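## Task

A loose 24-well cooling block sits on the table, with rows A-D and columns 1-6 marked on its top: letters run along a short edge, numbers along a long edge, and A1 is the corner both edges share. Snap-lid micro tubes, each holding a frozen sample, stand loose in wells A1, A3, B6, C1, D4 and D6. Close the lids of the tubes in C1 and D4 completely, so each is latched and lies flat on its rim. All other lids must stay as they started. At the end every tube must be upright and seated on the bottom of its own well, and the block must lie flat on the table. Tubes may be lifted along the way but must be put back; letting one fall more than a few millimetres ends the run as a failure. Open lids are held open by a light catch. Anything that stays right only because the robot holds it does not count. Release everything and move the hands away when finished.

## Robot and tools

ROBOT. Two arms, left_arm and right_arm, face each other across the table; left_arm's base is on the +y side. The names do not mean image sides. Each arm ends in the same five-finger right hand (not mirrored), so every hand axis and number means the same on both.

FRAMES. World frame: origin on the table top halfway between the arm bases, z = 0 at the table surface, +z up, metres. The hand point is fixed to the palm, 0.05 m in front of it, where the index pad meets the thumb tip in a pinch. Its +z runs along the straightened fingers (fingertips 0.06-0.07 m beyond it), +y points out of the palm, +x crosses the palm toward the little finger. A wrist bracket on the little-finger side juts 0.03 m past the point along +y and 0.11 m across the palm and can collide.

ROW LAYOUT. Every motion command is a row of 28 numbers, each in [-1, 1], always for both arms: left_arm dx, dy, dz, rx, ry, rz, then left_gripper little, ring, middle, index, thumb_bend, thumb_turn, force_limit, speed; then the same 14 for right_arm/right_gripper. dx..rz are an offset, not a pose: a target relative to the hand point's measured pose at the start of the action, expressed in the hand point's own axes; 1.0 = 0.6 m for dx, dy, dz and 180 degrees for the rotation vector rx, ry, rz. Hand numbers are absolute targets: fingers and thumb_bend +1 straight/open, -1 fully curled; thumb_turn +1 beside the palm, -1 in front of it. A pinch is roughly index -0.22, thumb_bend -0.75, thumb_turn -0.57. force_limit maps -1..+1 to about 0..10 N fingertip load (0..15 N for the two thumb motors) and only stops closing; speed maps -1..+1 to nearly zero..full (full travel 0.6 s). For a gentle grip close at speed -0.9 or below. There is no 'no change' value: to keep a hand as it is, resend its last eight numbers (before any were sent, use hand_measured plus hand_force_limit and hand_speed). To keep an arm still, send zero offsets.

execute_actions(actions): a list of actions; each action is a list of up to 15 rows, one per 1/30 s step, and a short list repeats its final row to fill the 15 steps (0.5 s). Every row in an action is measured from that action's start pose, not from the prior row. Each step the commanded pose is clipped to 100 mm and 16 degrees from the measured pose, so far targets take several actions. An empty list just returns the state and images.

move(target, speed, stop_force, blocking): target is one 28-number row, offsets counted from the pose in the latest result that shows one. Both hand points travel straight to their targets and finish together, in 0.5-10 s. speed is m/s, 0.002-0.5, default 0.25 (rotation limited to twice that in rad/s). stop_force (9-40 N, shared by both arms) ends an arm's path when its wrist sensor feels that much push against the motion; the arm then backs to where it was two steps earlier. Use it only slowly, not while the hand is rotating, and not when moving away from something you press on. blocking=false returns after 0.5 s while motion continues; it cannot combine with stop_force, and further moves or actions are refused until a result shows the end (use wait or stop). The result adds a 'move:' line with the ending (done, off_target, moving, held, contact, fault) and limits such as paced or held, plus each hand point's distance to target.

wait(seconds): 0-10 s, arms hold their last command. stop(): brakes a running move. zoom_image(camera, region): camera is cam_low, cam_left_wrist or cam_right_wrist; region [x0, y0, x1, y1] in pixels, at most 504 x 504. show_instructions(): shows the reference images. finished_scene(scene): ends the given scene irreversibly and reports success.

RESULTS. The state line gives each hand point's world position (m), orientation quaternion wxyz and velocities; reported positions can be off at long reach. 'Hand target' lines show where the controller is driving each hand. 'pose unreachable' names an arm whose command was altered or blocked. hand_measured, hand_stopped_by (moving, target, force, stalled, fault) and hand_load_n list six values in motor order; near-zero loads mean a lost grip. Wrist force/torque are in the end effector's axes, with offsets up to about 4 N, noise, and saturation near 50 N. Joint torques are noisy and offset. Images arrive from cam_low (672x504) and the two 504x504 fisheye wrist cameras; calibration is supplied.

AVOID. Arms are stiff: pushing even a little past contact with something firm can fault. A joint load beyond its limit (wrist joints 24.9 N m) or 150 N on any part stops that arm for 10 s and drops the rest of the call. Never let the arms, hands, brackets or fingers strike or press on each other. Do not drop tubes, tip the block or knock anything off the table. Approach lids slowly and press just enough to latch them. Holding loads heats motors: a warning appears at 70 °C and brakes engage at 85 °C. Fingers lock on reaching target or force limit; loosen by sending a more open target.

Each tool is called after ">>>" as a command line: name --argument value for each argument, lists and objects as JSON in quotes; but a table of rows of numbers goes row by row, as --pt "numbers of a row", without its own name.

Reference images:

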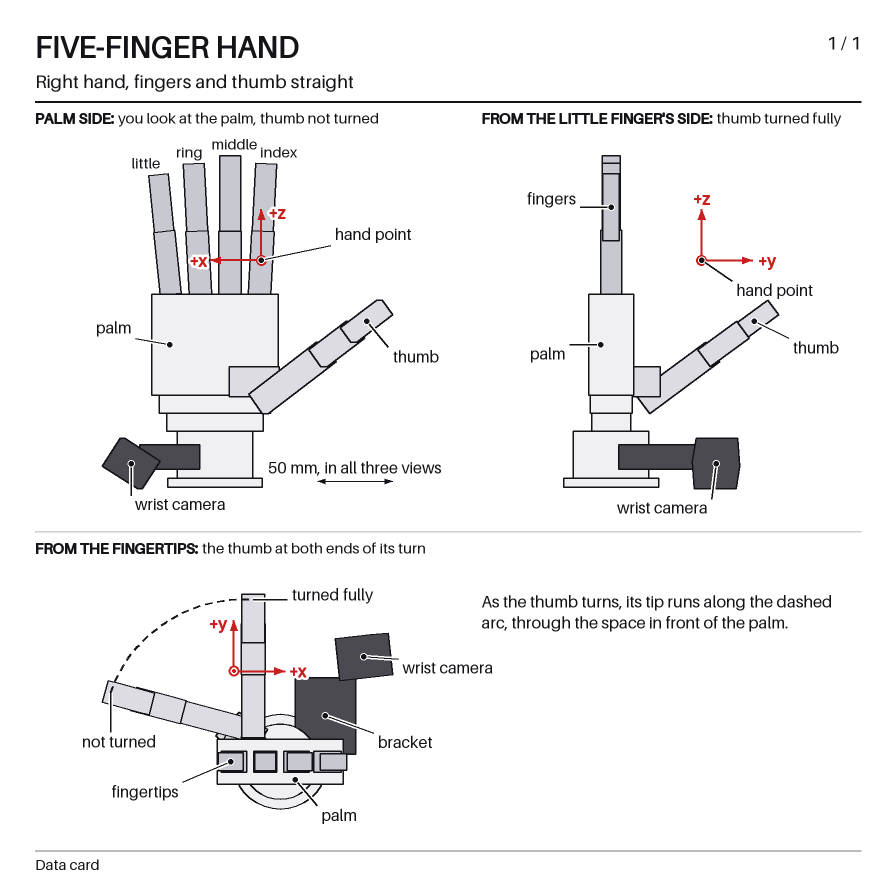

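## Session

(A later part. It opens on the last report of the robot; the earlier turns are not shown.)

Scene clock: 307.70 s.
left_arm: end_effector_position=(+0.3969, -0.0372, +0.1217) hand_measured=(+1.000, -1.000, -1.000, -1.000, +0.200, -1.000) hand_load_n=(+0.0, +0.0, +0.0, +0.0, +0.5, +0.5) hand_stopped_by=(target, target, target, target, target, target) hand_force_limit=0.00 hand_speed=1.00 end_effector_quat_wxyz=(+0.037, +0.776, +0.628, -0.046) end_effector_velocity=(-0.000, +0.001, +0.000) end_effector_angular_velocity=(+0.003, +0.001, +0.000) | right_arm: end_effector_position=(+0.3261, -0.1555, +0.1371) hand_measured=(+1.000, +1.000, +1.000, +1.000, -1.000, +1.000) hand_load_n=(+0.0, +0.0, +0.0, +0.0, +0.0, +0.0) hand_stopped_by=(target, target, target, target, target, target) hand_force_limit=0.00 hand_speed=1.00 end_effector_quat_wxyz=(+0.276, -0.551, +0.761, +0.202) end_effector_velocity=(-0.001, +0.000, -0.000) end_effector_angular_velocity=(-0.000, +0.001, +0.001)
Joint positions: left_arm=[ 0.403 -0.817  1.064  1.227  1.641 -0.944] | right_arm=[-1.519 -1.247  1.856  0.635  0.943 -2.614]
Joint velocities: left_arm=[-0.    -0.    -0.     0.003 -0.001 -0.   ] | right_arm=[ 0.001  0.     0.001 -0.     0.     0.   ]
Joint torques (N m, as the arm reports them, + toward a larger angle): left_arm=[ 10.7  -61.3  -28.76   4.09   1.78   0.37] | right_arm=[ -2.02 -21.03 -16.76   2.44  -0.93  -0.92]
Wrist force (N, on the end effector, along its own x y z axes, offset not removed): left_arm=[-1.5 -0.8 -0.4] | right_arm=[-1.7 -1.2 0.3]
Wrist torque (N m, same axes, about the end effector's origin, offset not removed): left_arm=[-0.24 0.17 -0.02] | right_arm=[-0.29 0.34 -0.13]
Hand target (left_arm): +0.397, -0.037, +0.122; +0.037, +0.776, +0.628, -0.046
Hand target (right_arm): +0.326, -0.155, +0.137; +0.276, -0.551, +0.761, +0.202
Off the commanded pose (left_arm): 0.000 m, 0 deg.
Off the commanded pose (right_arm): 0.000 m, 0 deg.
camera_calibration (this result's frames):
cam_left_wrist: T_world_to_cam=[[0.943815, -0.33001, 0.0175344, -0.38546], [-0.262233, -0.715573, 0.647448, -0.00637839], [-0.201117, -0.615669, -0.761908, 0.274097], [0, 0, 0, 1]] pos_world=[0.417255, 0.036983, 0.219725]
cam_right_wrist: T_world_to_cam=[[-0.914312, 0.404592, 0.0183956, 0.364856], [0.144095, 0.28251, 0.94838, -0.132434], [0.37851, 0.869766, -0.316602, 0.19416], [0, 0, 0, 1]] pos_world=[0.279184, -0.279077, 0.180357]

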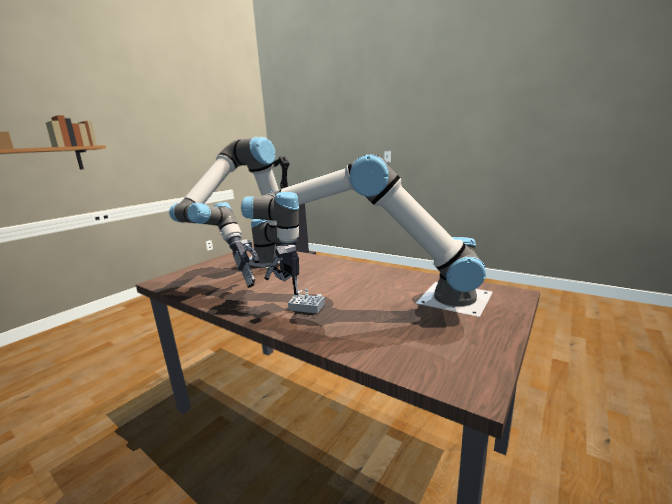

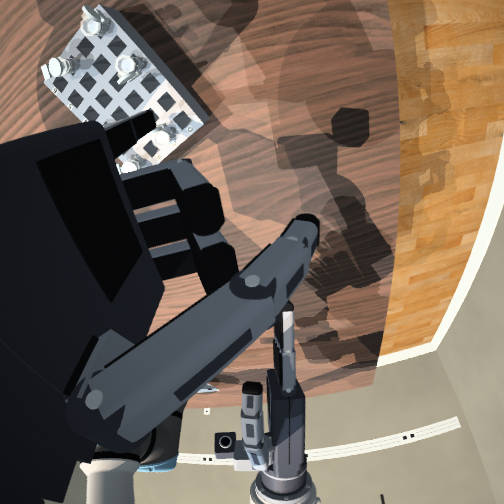

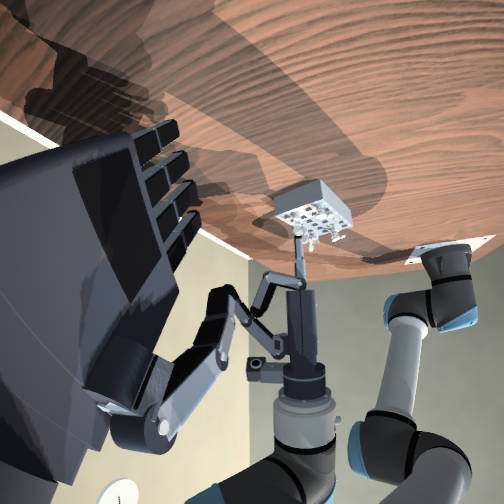

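>>> move --target '[-0.0131,0,0.0032,0,0,0, 1,-1,-1,-1,0.2,-1,0,1, 0,0,0,0,0,0, 1,1,1,1,-1,1,0,1]' --speed 0.01

>>> zoom_image --camera "cam_right_wrist" --region '[265, 195, 345, 275]'

>>> zoom_image --camera "cam_left_wrist" --region '[90, 60, 220, 180]'

Scene clock: 311.47 s.
left_arm: end_effector_position=(+0.3952, -0.0448, +0.1208) hand_measured=(+1.000, -1.000, -1.000, -1.000, +0.200, -1.000) hand_load_n=(+0.0, +0.0, +0.0, +0.0, +0.5, +0.5) hand_stopped_by=(target, target, target, target, target, target) hand_force_limit=0.00 hand_speed=1.00 end_effector_quat_wxyz=(+0.037, +0.776, +0.628, -0.046) end_effector_velocity=(-0.000, -0.003, -0.001) end_effector_angular_velocity=(+0.000, -0.001, +0.000) | right_arm: end_effector_position=(+0.3261, -0.1555, +0.1371) hand_measured=(+1.000, +1.000, +1.000, +1.000, -1.000, +1.000) hand_load_n=(+0.0, +0.0, +0.0, +0.0, +0.0, +0.0) hand_stopped_by=(target, target, target, target, target, target) hand_force_limit=0.00 hand_speed=1.00 end_effector_quat_wxyz=(+0.276, -0.551, +0.761, +0.202) end_effector_velocity=(+0.001, -0.000, -0.000) end_effector_angular_velocity=(-0.000, +0.001, -0.002)
Joint positions: left_arm=[ 0.395 -0.802  1.041  1.236  1.64  -0.951] | right_arm=[-1.519 -1.247  1.856  0.635  0.943 -2.614]
Joint velocities: left_arm=[-0.003  0.005 -0.007  0.002 -0.001 -0.003] | right_arm=[-0.001  0.001 -0.     0.     0.001  0.   ]
Joint torques (N m, as the arm reports them, + toward a larger angle): left_arm=[-13.71 -41.83 -26.32   4.23  -2.24  -1.93] | right_arm=[ -2.57 -21.22 -17.17   2.37  -0.85  -0.93]
Wrist force (N, on the end effector, along its own x y z axes, offset not removed): left_arm=[1.4 -0.1 -0.3] | right_arm=[-0.7 -0.5 0.6]
Wrist torque (N m, same axes, about the end effector's origin, offset not removed): left_arm=[-0.13 -0.27 0.13] | right_arm=[-0.32 0.15 -0.07]
Hand target (left_arm): +0.395, -0.045, +0.121; +0.037, +0.776, +0.628, -0.046
Hand target (right_arm): +0.326, -0.155, +0.137; +0.276, -0.551, +0.761, +0.202
Off the commanded pose (left_arm): 0.000 m, 0 deg.
Off the commanded pose (right_arm): 0.000 m, 0 deg.
move: done
camera_calibration (this result's frames):
cam_left_wrist: T_world_to_cam=[[0.943813, -0.330014, 0.0175491, -0.386412], [-0.262238, -0.715549, 0.647472, -0.0116082], [-0.201118, -0.615695, -0.761887, 0.268395], [0, 0, 0, 1]] pos_world=[0.415636, 0.0294218, 0.218784]
cam_right_wrist: T_world_to_cam=[[-0.914312, 0.404592, 0.0183954, 0.364856], [0.144094, 0.282511, 0.94838, -0.132434], [0.37851, 0.869766, -0.316602, 0.19416], [0, 0, 0, 1]] pos_world=[0.279184, -0.279077, 0.180357]

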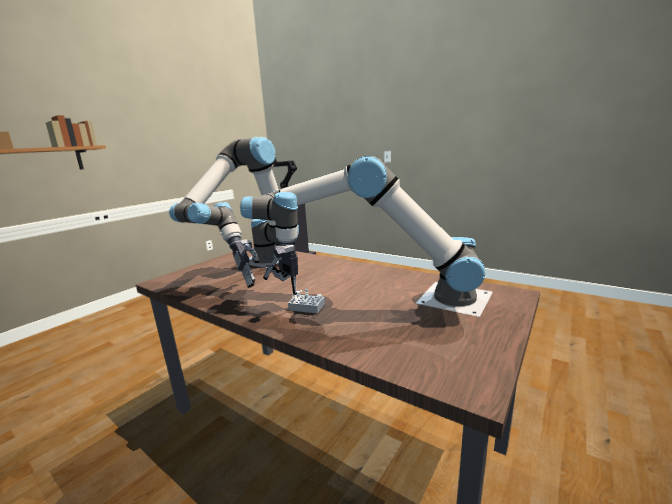

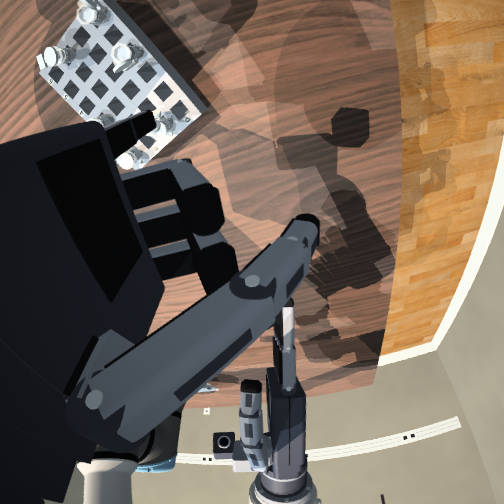

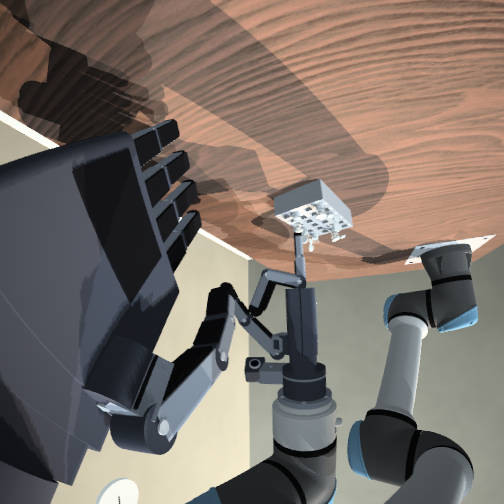

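Region (265, 195, 345, 275) of cam_right_wrist's 504x504 image, scaled by 6.300, with more detail than that image has.

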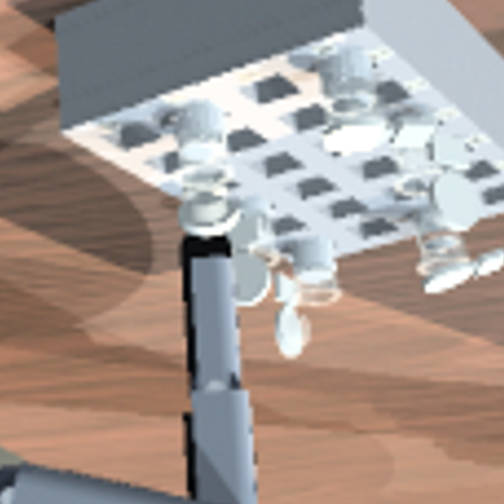

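Region (90, 60, 220, 180) of cam_left_wrist's 504x504 image, scaled by 3.877, with more detail than that image has; it fills the top 465 rows of this view, and the rest is white.

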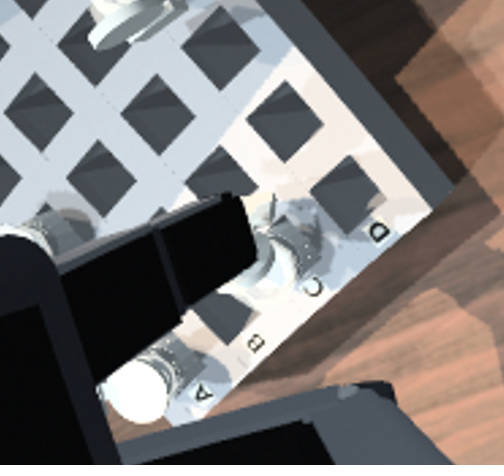

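>>> move --target '[-0.01355,0,0.01335,0,0,0, 1,-1,-1,-1,0.2,-1,0,1, 0,0,0,0,0,0, 1,1,1,1,-1,1,0,1]' --speed 0.012 --stop_force 12

>>> zoom_image --camera "cam_right_wrist" --region '[265, 195, 345, 275]'

>>> zoom_image --camera "cam_left_wrist" --region '[90, 60, 220, 180]'

Scene clock: 316.80 s.
left_arm: end_effector_position=(+0.3934, -0.0534, +0.1139) hand_measured=(+1.000, -1.000, -1.000, -1.000, +0.200, -1.000) hand_load_n=(+0.0, +0.0, +0.0, +0.0, +0.5, +0.5) hand_stopped_by=(target, target, target, target, target, target) hand_force_limit=0.00 hand_speed=1.00 end_effector_quat_wxyz=(+0.037, +0.776, +0.628, -0.046) end_effector_velocity=(-0.001, -0.002, -0.002) end_effector_angular_velocity=(-0.001, +0.001, -0.001) | right_arm: end_effector_position=(+0.3261, -0.1555, +0.1371) hand_measured=(+1.000, +1.000, +1.000, +1.000, -1.000, +1.000) hand_load_n=(+0.0, +0.0, +0.0, +0.0, +0.0, +0.0) hand_stopped_by=(target, target, target, target, target, target) hand_force_limit=0.00 hand_speed=1.00 end_effector_quat_wxyz=(+0.276, -0.551, +0.761, +0.202) end_effector_velocity=(+0.001, -0.000, +0.000) end_effector_angular_velocity=(-0.000, -0.002, -0.001)
Joint positions: left_arm=[ 0.387 -0.782  1.023  1.233  1.64  -0.96 ] | right_arm=[-1.519 -1.247  1.856  0.635  0.943 -2.614]
Joint velocities: left_arm=[-0.002  0.004 -0.003 -0.002  0.001 -0.002] | right_arm=[-0.001 -0.    -0.001  0.     0.    -0.001]
Joint torques (N m, as the arm reports them, + toward a larger angle): left_arm=[-15.22 -38.41 -26.82  -1.01  -2.38  -1.98] | right_arm=[ -2.29 -20.77 -17.29   2.5   -0.9   -0.92]
Wrist force (N, on the end effector, along its own x y z axes, offset not removed): left_arm=[1.2 -1.0 -6.8] | right_arm=[-1.2 -1.6 -1.4]
Wrist torque (N m, same axes, about the end effector's origin, offset not removed): left_arm=[0.47 0.67 0.00] | right_arm=[-0.29 0.30 -0.12]
Hand target (left_arm): +0.393, -0.054, +0.114; +0.037, +0.776, +0.628, -0.046
Hand target (right_arm): +0.326, -0.155, +0.137; +0.276, -0.551, +0.761, +0.202
Off the commanded pose (left_arm): 0.000 m, 0 deg.
Off the commanded pose (right_arm): 0.000 m, 0 deg.
move: done
camera_calibration (this result's frames):
cam_left_wrist: T_world_to_cam=[[0.943812, -0.330015, 0.0175597, -0.387394], [-0.262239, -0.715525, 0.647499, -0.0138485], [-0.20112, -0.615722, -0.761864, 0.257514], [0, 0, 0, 1]] pos_world=[0.413787, 0.0208023, 0.21196]
cam_right_wrist: T_world_to_cam=[[-0.914312, 0.404592, 0.0183955, 0.364856], [0.144095, 0.28251, 0.94838, -0.132434], [0.37851, 0.869766, -0.316602, 0.19416], [0, 0, 0, 1]] pos_world=[0.279184, -0.279077, 0.180357]

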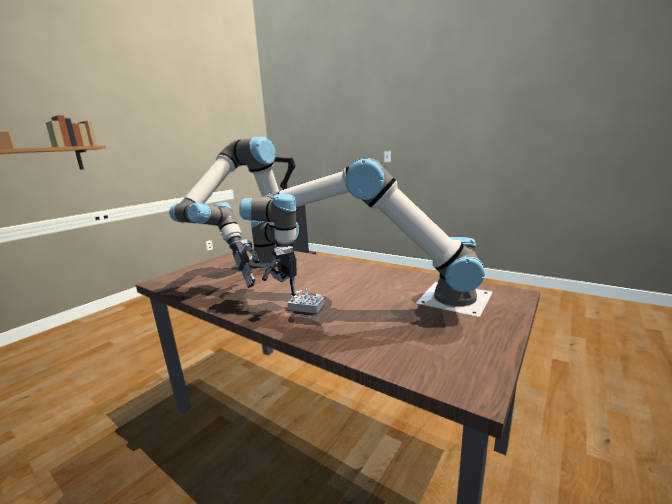

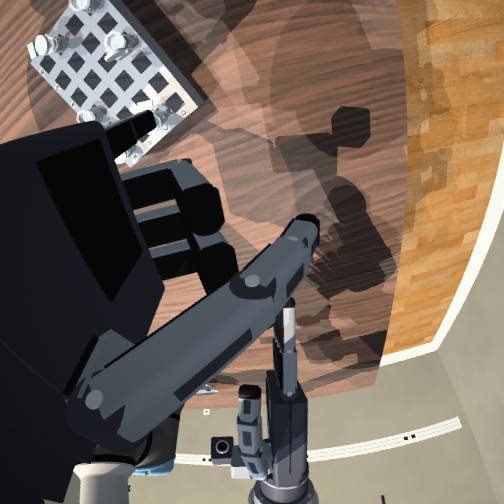

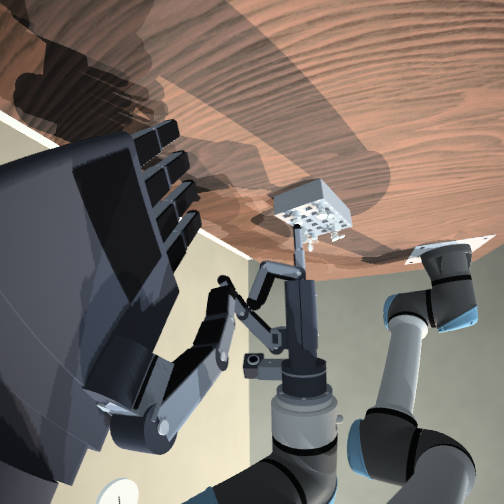

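Region (265, 195, 345, 275) of cam_right_wrist's 504x504 image, scaled by 6.300, with more detail than that image has.

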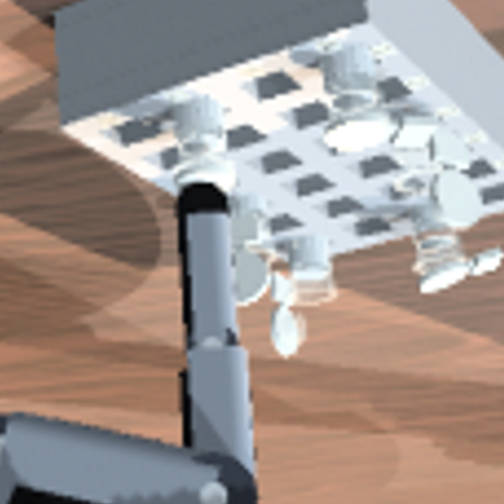

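Region (90, 60, 220, 180) of cam_left_wrist's 504x504 image, scaled by 3.877, with more detail than that image has; it fills the top 465 rows of this view, and the rest is white.

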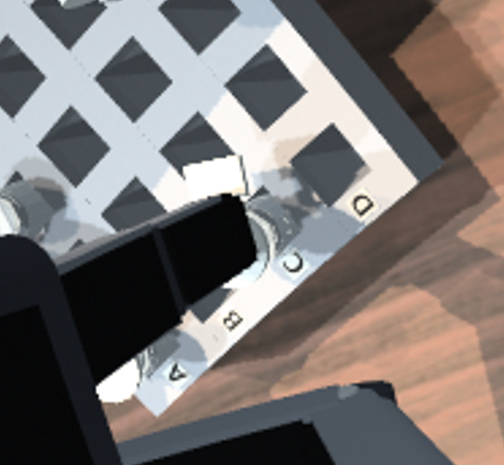

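>>> move --target '[0.0006,0,0.005,0,0,0, 1,-1,-1,-1,0.2,-1,0,1, 0,0,0,0,0,0, 1,1,1,1,-1,1,0,1]' --speed 0.003 --stop_force 15

>>> zoom_image --camera "cam_right_wrist" --region '[265, 195, 345, 275]'

Scene clock: 320.80 s.
left_arm: end_effector_position=(+0.3933, -0.0535, +0.1121) hand_measured=(+1.000, -1.000, -1.000, -1.000, +0.200, -1.000) hand_load_n=(-0.5, +0.0, +0.0, +0.0, +0.5, +0.5) hand_stopped_by=(target, target, target, target, target, target) hand_force_limit=0.00 hand_speed=1.00 end_effector_quat_wxyz=(+0.037, +0.776, +0.628, -0.046) end_effector_velocity=(-0.000, -0.000, +0.000) end_effector_angular_velocity=(+0.000, +0.001, -0.001) | right_arm: end_effector_position=(+0.3261, -0.1555, +0.1371) hand_measured=(+1.000, +1.000, +1.000, +1.000, -1.000, +1.000) hand_load_n=(+0.0, +0.0, +0.0, +0.0, +0.0, +0.0) hand_stopped_by=(target, target, target, target, target, target) hand_force_limit=0.00 hand_speed=1.00 end_effector_quat_wxyz=(+0.276, -0.551, +0.761, +0.202) end_effector_velocity=(-0.001, +0.001, +0.000) end_effector_angular_velocity=(-0.000, -0.001, +0.003)
Joint positions: left_arm=[ 0.386 -0.781  1.025  1.229  1.64  -0.96 ] | right_arm=[-1.519 -1.247  1.856  0.635  0.943 -2.614]
Joint velocities: left_arm=[-0.    -0.    -0.001  0.002  0.     0.001] | right_arm=[ 0.002 -0.001  0.     0.     0.    -0.001]
Joint torques (N m, as the arm reports them, + toward a larger angle): left_arm=[  3.61 -31.   -18.08   0.22  -1.2    0.75] | right_arm=[ -2.14 -20.98 -17.23   2.43  -0.88  -0.86]
Wrist force (N, on the end effector, along its own x y z axes, offset not removed): left_arm=[-1.5 -1.1 -27.6] | right_arm=[-0.9 -0.4 -0.4]
Wrist torque (N m, same axes, about the end effector's origin, offset not removed): left_arm=[1.33 2.02 -0.08] | right_arm=[-0.14 0.27 -0.13]
Hand target (left_arm): +0.393, -0.054, +0.112; +0.037, +0.776, +0.628, -0.046
Hand target (right_arm): +0.326, -0.155, +0.137; +0.276, -0.551, +0.761, +0.202
Off the commanded pose (left_arm): 0.001 m, 0 deg.
Off the commanded pose (right_arm): 0.000 m, 0 deg.
move: contact (left_arm)
camera_calibration (this result's frames):
cam_left_wrist: T_world_to_cam=[[0.943772, -0.330129, 0.0175756, -0.387311], [-0.262336, -0.715492, 0.647497, -0.0127097], [-0.201183, -0.6157, -0.761866, 0.256035], [0, 0, 0, 1]] pos_world=[0.413709, 0.0206844, 0.210101]
cam_right_wrist: T_world_to_cam=[[-0.914312, 0.404592, 0.0183956, 0.364856], [0.144095, 0.28251, 0.94838, -0.132434], [0.37851, 0.869766, -0.316602, 0.19416], [0, 0, 0, 1]] pos_world=[0.279184, -0.279077, 0.180357]

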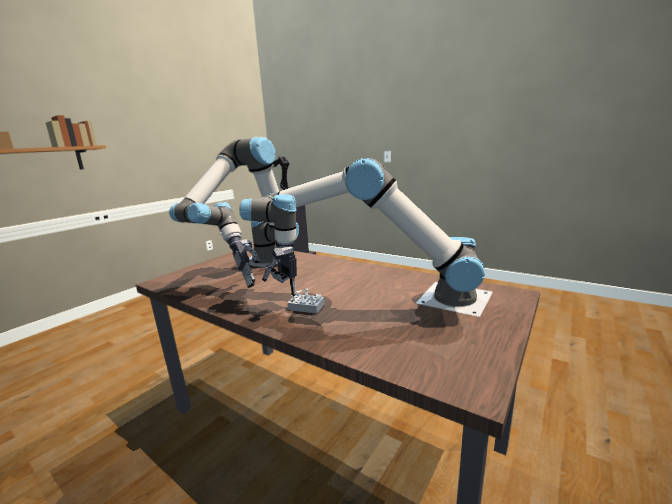

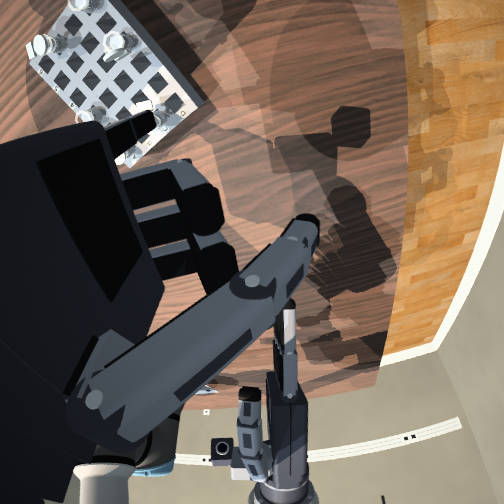

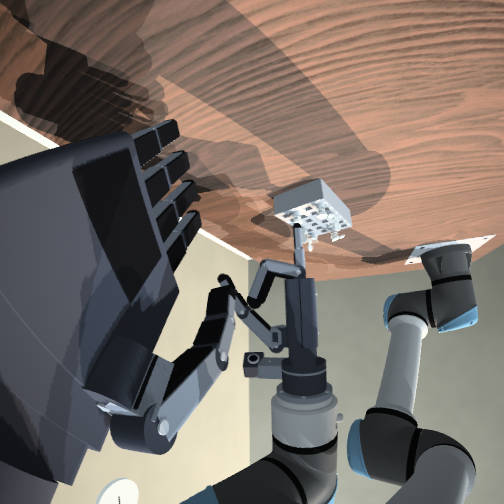

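Region (265, 195, 345, 275) of cam_right_wrist's 504x504 image, scaled by 6.300, with more detail than that image has.

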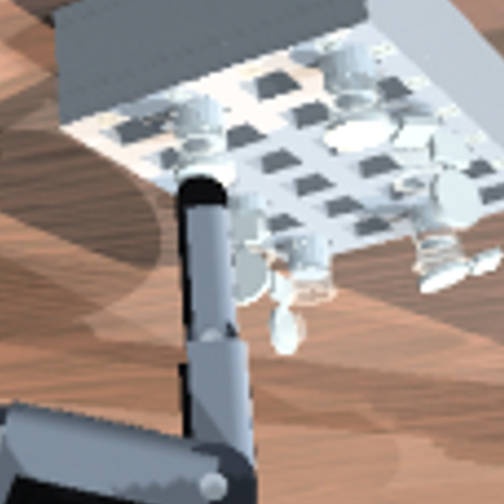

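>>> move --target '[-0.002,0,-0.0165,0,0,0, 1,-1,-1,-1,0.2,-1,0,1, 0,0,0,0,0,0, 1,1,1,1,-1,1,0,1]' --speed 0.03

>>> zoom_image --camera "cam_right_wrist" --region '[270, 195, 330, 255]'

>>> zoom_image --camera "cam_left_wrist" --region '[60, 10, 220, 170]'

Scene clock: 326.67 s.
left_arm: end_effector_position=(+0.3933, -0.0535, +0.1218) hand_measured=(+1.000, -1.000, -1.000, -1.000, +0.200, -1.000) hand_load_n=(+0.0, +0.0, +0.0, +0.0, +0.5, +0.5) hand_stopped_by=(target, target, target, target, target, target) hand_force_limit=0.00 hand_speed=1.00 end_effector_quat_wxyz=(+0.037, +0.776, +0.628, -0.046) end_effector_velocity=(-0.000, -0.000, +0.002) end_effector_angular_velocity=(+0.000, +0.000, +0.000) | right_arm: end_effector_position=(+0.3261, -0.1555, +0.1371) hand_measured=(+1.000, +1.000, +1.000, +1.000, -1.000, +1.000) hand_load_n=(+0.0, +0.0, +0.0, +0.0, +0.0, +0.0) hand_stopped_by=(target, target, target, target, target, target) hand_force_limit=0.00 hand_speed=1.00 end_effector_quat_wxyz=(+0.276, -0.551, +0.761, +0.202) end_effector_velocity=(+0.000, -0.000, +0.000) end_effector_angular_velocity=(+0.000, -0.001, -0.001)
Joint positions: left_arm=[ 0.386 -0.787  1.011  1.25   1.64  -0.96 ] | right_arm=[-1.519 -1.247  1.856  0.635  0.943 -2.614]
Joint velocities: left_arm=[-0.    -0.001 -0.004  0.006  0.    -0.   ] | right_arm=[-0.001 -0.    -0.    -0.    -0.    -0.   ]
Joint torques (N m, as the arm reports them, + toward a larger angle): left_arm=[  4.01 -63.26 -26.17   4.3   -1.56   0.93] | right_arm=[ -2.27 -21.16 -17.26   2.45  -0.92  -0.82]
Wrist force (N, on the end effector, along its own x y z axes, offset not removed): left_arm=[-0.7 -5.1 1.1] | right_arm=[-0.9 -1.3 0.6]
Wrist torque (N m, same axes, about the end effector's origin, offset not removed): left_arm=[-0.79 0.13 -0.23] | right_arm=[-0.35 0.21 -0.07]
Hand target (left_arm): +0.393, -0.054, +0.122; +0.037, +0.776, +0.628, -0.046
Hand target (right_arm): +0.326, -0.155, +0.137; +0.276, -0.551, +0.761, +0.202
Off the commanded pose (left_arm): 0.000 m, 0 deg.
Off the commanded pose (right_arm): 0.000 m, 0 deg.
move: done
camera_calibration (this result's frames):
cam_left_wrist: T_world_to_cam=[[0.943789, -0.33008, 0.0175782, -0.387494], [-0.262297, -0.715498, 0.647505, -0.0190313], [-0.201151, -0.615719, -0.761859, 0.263434], [0, 0, 0, 1]] pos_world=[0.413711, 0.0206806, 0.219834]
cam_right_wrist: T_world_to_cam=[[-0.914312, 0.404592, 0.0183955, 0.364856], [0.144094, 0.282511, 0.94838, -0.132434], [0.37851, 0.869766, -0.316602, 0.19416], [0, 0, 0, 1]] pos_world=[0.279184, -0.279077, 0.180357]

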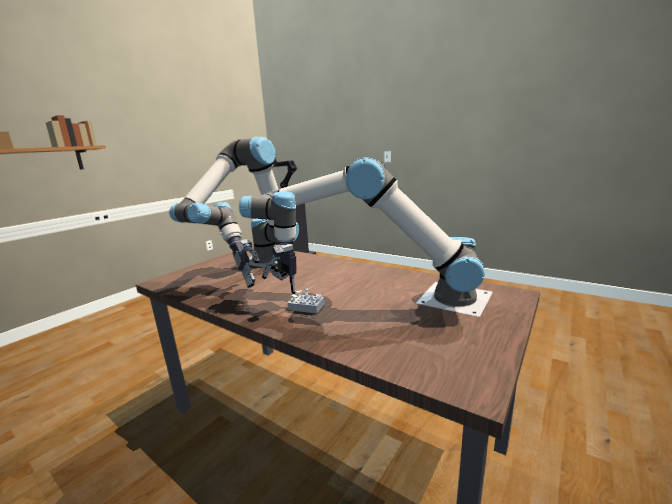

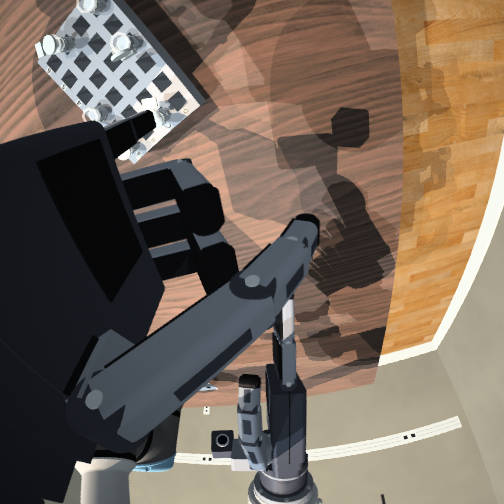

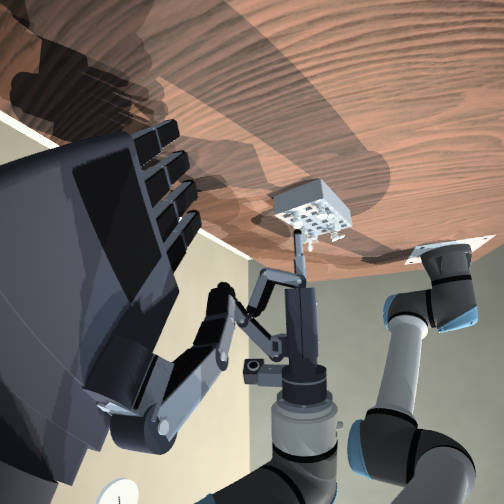

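Region (270, 195, 330, 255) of cam_right_wrist's 504x504 image, scaled by 8.400, with more detail than that image has.

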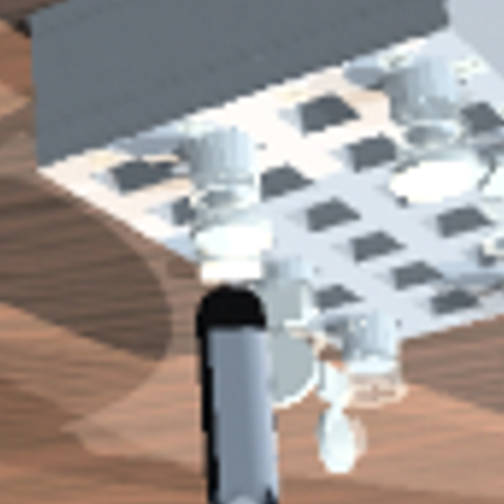

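Region (60, 10, 220, 170) of cam_left_wrist's 504x504 image, scaled by 3.150, with more detail than that image has.

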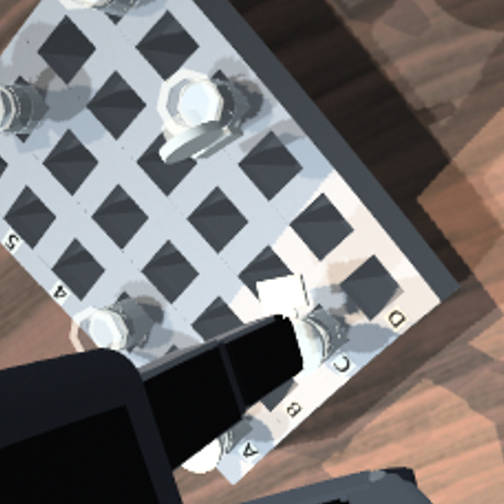

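>>> move --target '[0.1053,0.0331,-0.0125,-0.0151,0,-0.1269, 1,-1,-1,-1,0.2,-1,0,1, 0,0,0,0,0,0, 1,1,1,1,-1,1,0,1]' --speed 0.2

>>> zoom_image --camera "cam_right_wrist" --region '[265, 195, 345, 275]'

>>> zoom_image --camera "cam_left_wrist" --region '[80, 50, 220, 190]'

Scene clock: 336.23 s.
left_arm: end_effector_position=(+0.4259, +0.0044, +0.1218) hand_measured=(+1.000, -1.000, -1.000, -1.000, +0.200, -1.000) hand_load_n=(+0.0, +0.0, +0.0, +0.0, +0.5, +0.5) hand_stopped_by=(target, target, target, target, target, target) hand_force_limit=0.00 hand_speed=1.00 end_effector_quat_wxyz=(+0.045, +0.636, +0.770, -0.038) end_effector_velocity=(+0.001, +0.002, +0.000) end_effector_angular_velocity=(-0.000, -0.002, +0.014) | right_arm: end_effector_position=(+0.3261, -0.1555, +0.1371) hand_measured=(+1.000, +1.000, +1.000, +1.000, -1.000, +1.000) hand_load_n=(+0.0, +0.0, +0.0, +0.0, +0.0, +0.0) hand_stopped_by=(target, target, target, target, target, target) hand_force_limit=0.00 hand_speed=1.00 end_effector_quat_wxyz=(+0.276, -0.551, +0.761, +0.202) end_effector_velocity=(+0.001, -0.000, +0.001) end_effector_angular_velocity=(-0.000, -0.003, -0.001)
Joint positions: left_arm=[ 0.424 -0.848  1.114  1.19   1.601 -1.321] | right_arm=[-1.519 -1.247  1.856  0.635  0.943 -2.614]
Joint velocities: left_arm=[ 0.001 -0.002  0.001 -0.001 -0.003 -0.013] | right_arm=[-0.001 -0.001 -0.002 -0.     0.001  0.   ]
Joint torques (N m, as the arm reports them, + toward a larger angle): left_arm=[ 15.53 -60.13 -11.67   0.76  -2.64  -1.99] | right_arm=[ -2.26 -20.42 -17.21   2.4   -0.89  -0.89]
Wrist force (N, on the end effector, along its own x y z axes, offset not removed): left_arm=[-0.3 -1.4 -2.1] | right_arm=[-0.9 -2.4 -0.2]
Wrist torque (N m, same axes, about the end effector's origin, offset not removed): left_arm=[-0.15 0.13 0.11] | right_arm=[-0.55 0.22 -0.12]
Hand target (left_arm): +0.426, +0.005, +0.122; +0.045, +0.635, +0.770, -0.038
Hand target (right_arm): +0.326, -0.155, +0.137; +0.276, -0.551, +0.761, +0.202
Off the commanded pose (left_arm): 0.000 m, 0 deg.
Off the commanded pose (right_arm): 0.000 m, 0 deg.
move: done
camera_calibration (this result's frames):
cam_left_wrist: T_world_to_cam=[[0.997841, 0.0633213, 0.0174164, -0.42382], [0.0370182, -0.761374, 0.647256, -0.096289], [0.0542455, -0.645214, -0.762074, 0.196966], [0, 0, 0, 1]] pos_world=[0.415785, 0.0806098, 0.219807]
cam_right_wrist: T_world_to_cam=[[-0.914312, 0.404592, 0.0183956, 0.364856], [0.144095, 0.282511, 0.94838, -0.132434], [0.37851, 0.869766, -0.316602, 0.19416], [0, 0, 0, 1]] pos_world=[0.279184, -0.279077, 0.180357]

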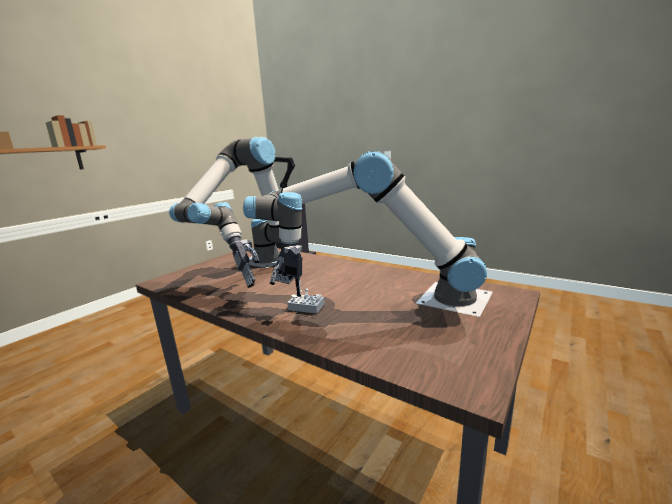

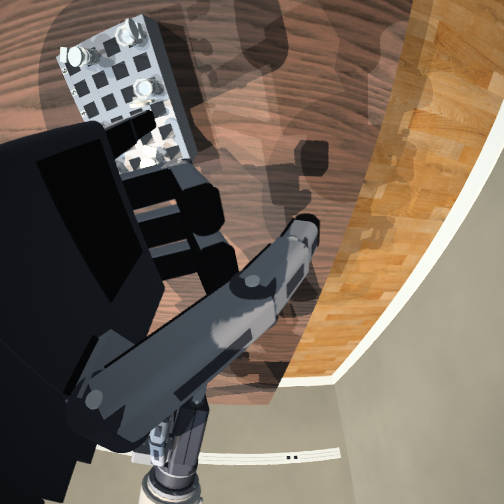

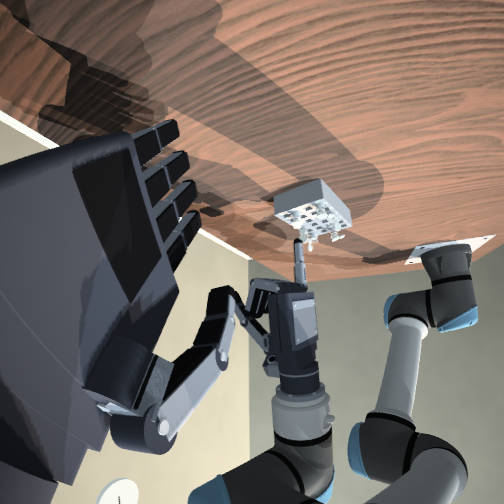

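Region (265, 195, 345, 275) of cam_right_wrist's 504x504 image, scaled by 6.300, with more detail than that image has.

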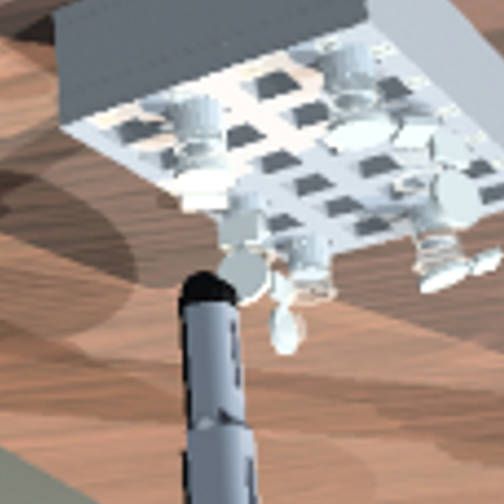

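Region (80, 50, 220, 190) of cam_left_wrist's 504x504 image, scaled by 3.600, with more detail than that image has.

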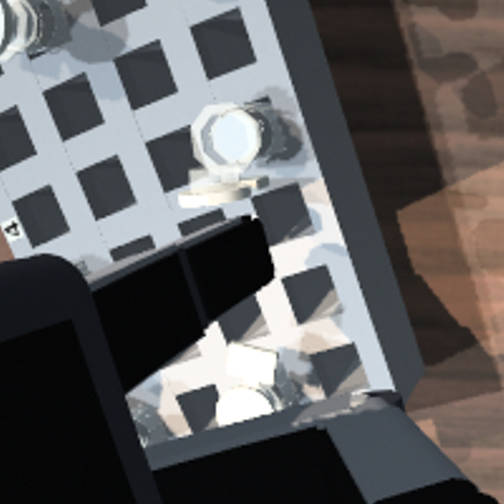

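>>> execute_actions --actions '[[[0,-0.0075,0,0,0,0, 1,-1,-1,-1,0.2,-1,0,1, 0,0,0,0,0,0, 1,1,1,1,-1,1,0,1]]]'

>>> move --target '[0.0184,0.0005,-0.0005,0,0,0, 1,-1,-1,-1,0.2,-1,0,1, 0,0,0,0,0,0, 1,1,1,1,-1,1,0,1]' --speed 0.012

>>> zoom_image --camera "cam_right_wrist" --region '[265, 195, 345, 275]'

>>> zoom_image --camera "cam_left_wrist" --region '[80, 50, 220, 190]'

Scene clock: 360.77 s.
left_arm: end_effector_position=(+0.4216, +0.0035, +0.1218) hand_measured=(+1.000, -1.000, -1.000, -1.000, +0.200, -1.000) hand_load_n=(+0.0, +0.0, +0.0, +0.0, +0.5, +0.5) hand_stopped_by=(target, target, target, target, target, target) hand_force_limit=0.00 hand_speed=1.00 end_effector_quat_wxyz=(+0.045, +0.635, +0.770, -0.038) end_effector_velocity=(-0.001, -0.001, +0.000) end_effector_angular_velocity=(-0.001, -0.000, -0.001) | right_arm: end_effector_position=(+0.3261, -0.1555, +0.1371) hand_measured=(+1.000, +1.000, +1.000, +1.000, -1.000, +1.000) hand_load_n=(+0.0, +0.0, +0.0, +0.0, +0.0, +0.0) hand_stopped_by=(target, target, target, target, target, target) hand_force_limit=0.00 hand_speed=1.00 end_effector_quat_wxyz=(+0.276, -0.551, +0.761, +0.202) end_effector_velocity=(-0.000, +0.000, +0.000) end_effector_angular_velocity=(+0.000, -0.000, +0.002)
Joint positions: left_arm=[ 0.417 -0.853  1.123  1.186  1.6   -1.328] | right_arm=[-1.519 -1.247  1.856  0.635  0.943 -2.614]
Joint velocities: left_arm=[-0.002 -0.001  0.001 -0.001 -0.    -0.001] | right_arm=[ 0.001  0.    -0.    -0.    -0.    -0.001]
Joint torques (N m, as the arm reports them, + toward a larger angle): left_arm=[-14.01 -60.06  -9.25   0.46  -2.48  -1.81] | right_arm=[ -2.03 -21.45 -16.84   2.52  -0.93  -0.85]
Wrist force (N, on the end effector, along its own x y z axes, offset not removed): left_arm=[-1.3 -0.9 0.8] | right_arm=[-1.0 -0.8 0.0]
Wrist torque (N m, same axes, about the end effector's origin, offset not removed): left_arm=[-0.30 0.19 0.00] | right_arm=[-0.23 0.23 -0.10]
Hand target (left_arm): +0.421, +0.004, +0.122; +0.045, +0.636, +0.770, -0.038
Hand target (right_arm): +0.326, -0.155, +0.137; +0.276, -0.551, +0.761, +0.202
Off the commanded pose (left_arm): 0.000 m, 0 deg.
Off the commanded pose (right_arm): 0.000 m, 0 deg.
camera_calibration (this result's frames):
cam_left_wrist: T_world_to_cam=[[0.997838, 0.0633832, 0.0173976, -0.419473], [0.0370773, -0.761368, 0.647259, -0.0967821], [0.0542713, -0.645214, -0.762072, 0.196663], [0, 0, 0, 1]] pos_world=[0.411481, 0.0797906, 0.219812]
cam_right_wrist: T_world_to_cam=[[-0.914312, 0.404592, 0.0183954, 0.364856], [0.144095, 0.282511, 0.94838, -0.132434], [0.37851, 0.869766, -0.316603, 0.19416], [0, 0, 0, 1]] pos_world=[0.279184, -0.279077, 0.180357]

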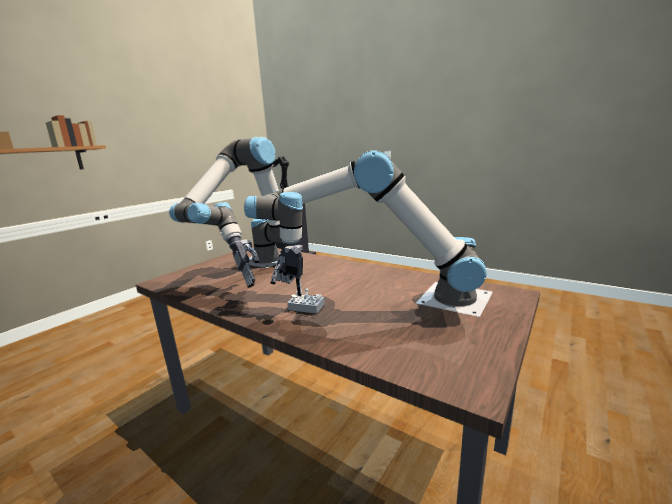

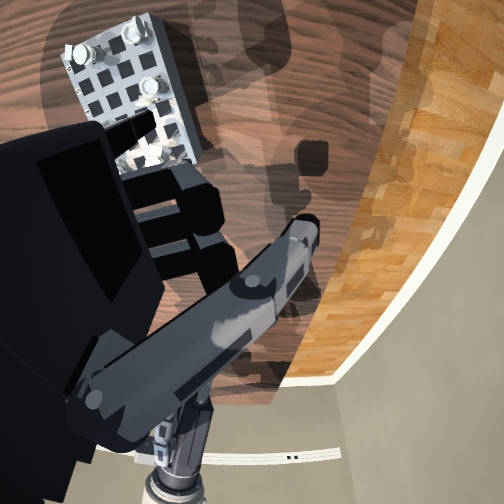

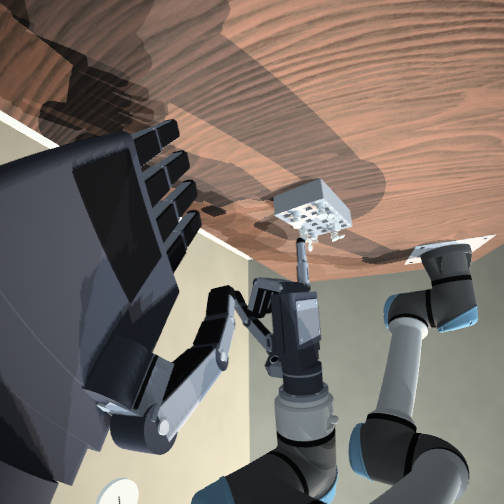

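Scene clock: 361.93 s.
left_arm: end_effector_position=(+0.4198, +0.0141, +0.1208) hand_measured=(+1.000, -1.000, -1.000, -1.000, +0.200, -1.000) hand_load_n=(+0.0, +0.0, +0.0, +0.0, +0.5, +0.5) hand_stopped_by=(target, target, target, target, target, target) hand_force_limit=0.00 hand_speed=1.00 end_effector_quat_wxyz=(+0.045, +0.635, +0.770, -0.038) end_effector_velocity=(-0.000, +0.002, +0.000) end_effector_angular_velocity=(-0.001, -0.000, -0.000) | right_arm: end_effector_position=(+0.3261, -0.1555, +0.1371) hand_measured=(+1.000, +1.000, +1.000, +1.000, -1.000, +1.000) hand_load_n=(+0.0, +0.0, +0.0, +0.0, +0.0, +0.0) hand_stopped_by=(target, target, target, target, target, target) hand_force_limit=0.00 hand_speed=1.00 end_effector_quat_wxyz=(+0.276, -0.551, +0.761, +0.202) end_effector_velocity=(+0.001, -0.000, +0.001) end_effector_angular_velocity=(+0.001, -0.001, -0.002)
Joint positions: left_arm=[ 0.422 -0.876  1.165  1.167  1.601 -1.323] | right_arm=[-1.519 -1.247  1.856  0.635  0.943 -2.614]
Joint velocities: left_arm=[ 0.001 -0.005  0.009 -0.005  0.001  0.001] | right_arm=[-0.002 -0.    -0.001 -0.    -0.001 -0.   ]
Joint torques (N m, as the arm reports them, + toward a larger angle): left_arm=[ 16.76 -57.71 -10.32   0.18   2.75   1.42] | right_arm=[ -2.27 -21.28 -17.02   2.54  -0.91  -0.84]
Wrist force (N, on the end effector, along its own x y z axes, offset not removed): left_arm=[-1.2 -1.2 3.7] | right_arm=[-2.4 -1.3 0.2]
Wrist torque (N m, same axes, about the end effector's origin, offset not removed): left_arm=[-0.42 -0.08 -0.10] | right_arm=[-0.24 0.40 -0.26]
Hand target (left_arm): +0.420, +0.014, +0.121; +0.045, +0.635, +0.770, -0.038
Hand target (right_arm): +0.326, -0.155, +0.137; +0.276, -0.551, +0.761, +0.202
Off the commanded pose (left_arm): 0.000 m, 0 deg.
Off the commanded pose (right_arm): 0.000 m, 0 deg.
move: done
camera_calibration (this result's frames):
cam_left_wrist: T_world_to_cam=[[0.997838, 0.0633885, 0.0173827, -0.418393], [0.0370934, -0.761396, 0.647225, -0.088026], [0.0542617, -0.645181, -0.762101, 0.202844], [0, 0, 0, 1]] pos_world=[0.409747, 0.0903696, 0.218833]
cam_right_wrist: T_world_to_cam=[[-0.914312, 0.404592, 0.0183957, 0.364856], [0.144095, 0.28251, 0.94838, -0.132434], [0.37851, 0.869766, -0.316602, 0.19416], [0, 0, 0, 1]] pos_world=[0.279184, -0.279077, 0.180357]

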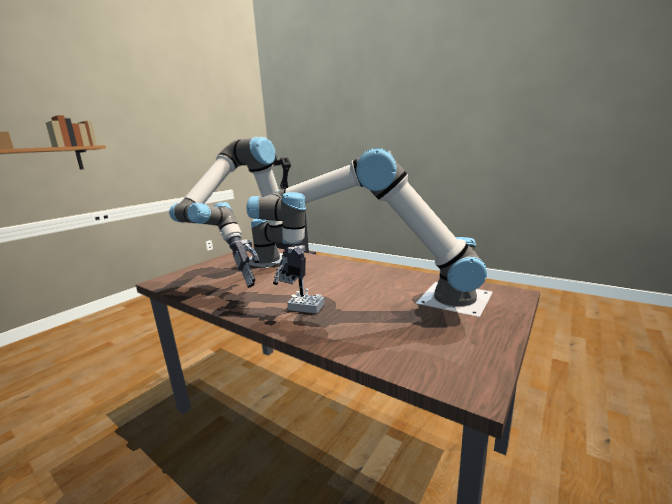

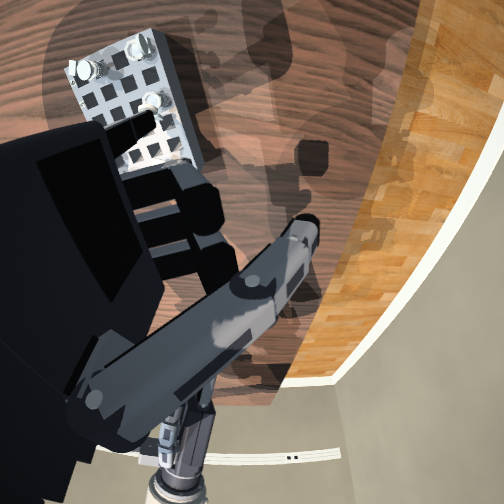

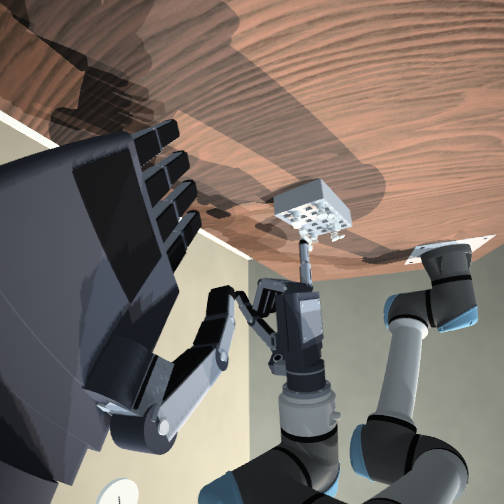

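Region (265, 195, 345, 275) of cam_right_wrist's 504x504 image, scaled by 6.300, with more detail than that image has.

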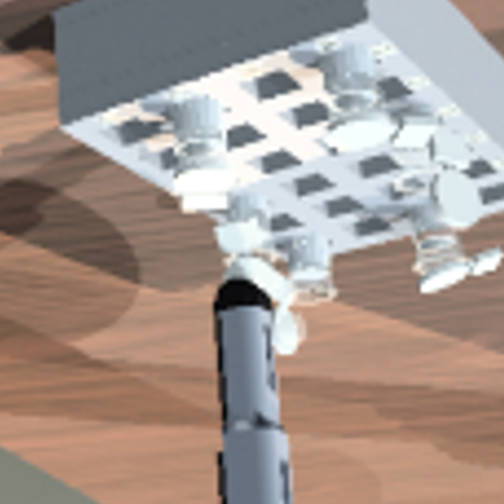

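Region (80, 50, 220, 190) of cam_left_wrist's 504x504 image, scaled by 3.600, with more detail than that image has.

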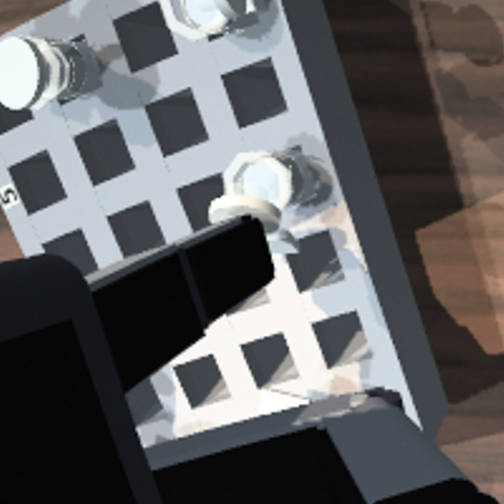

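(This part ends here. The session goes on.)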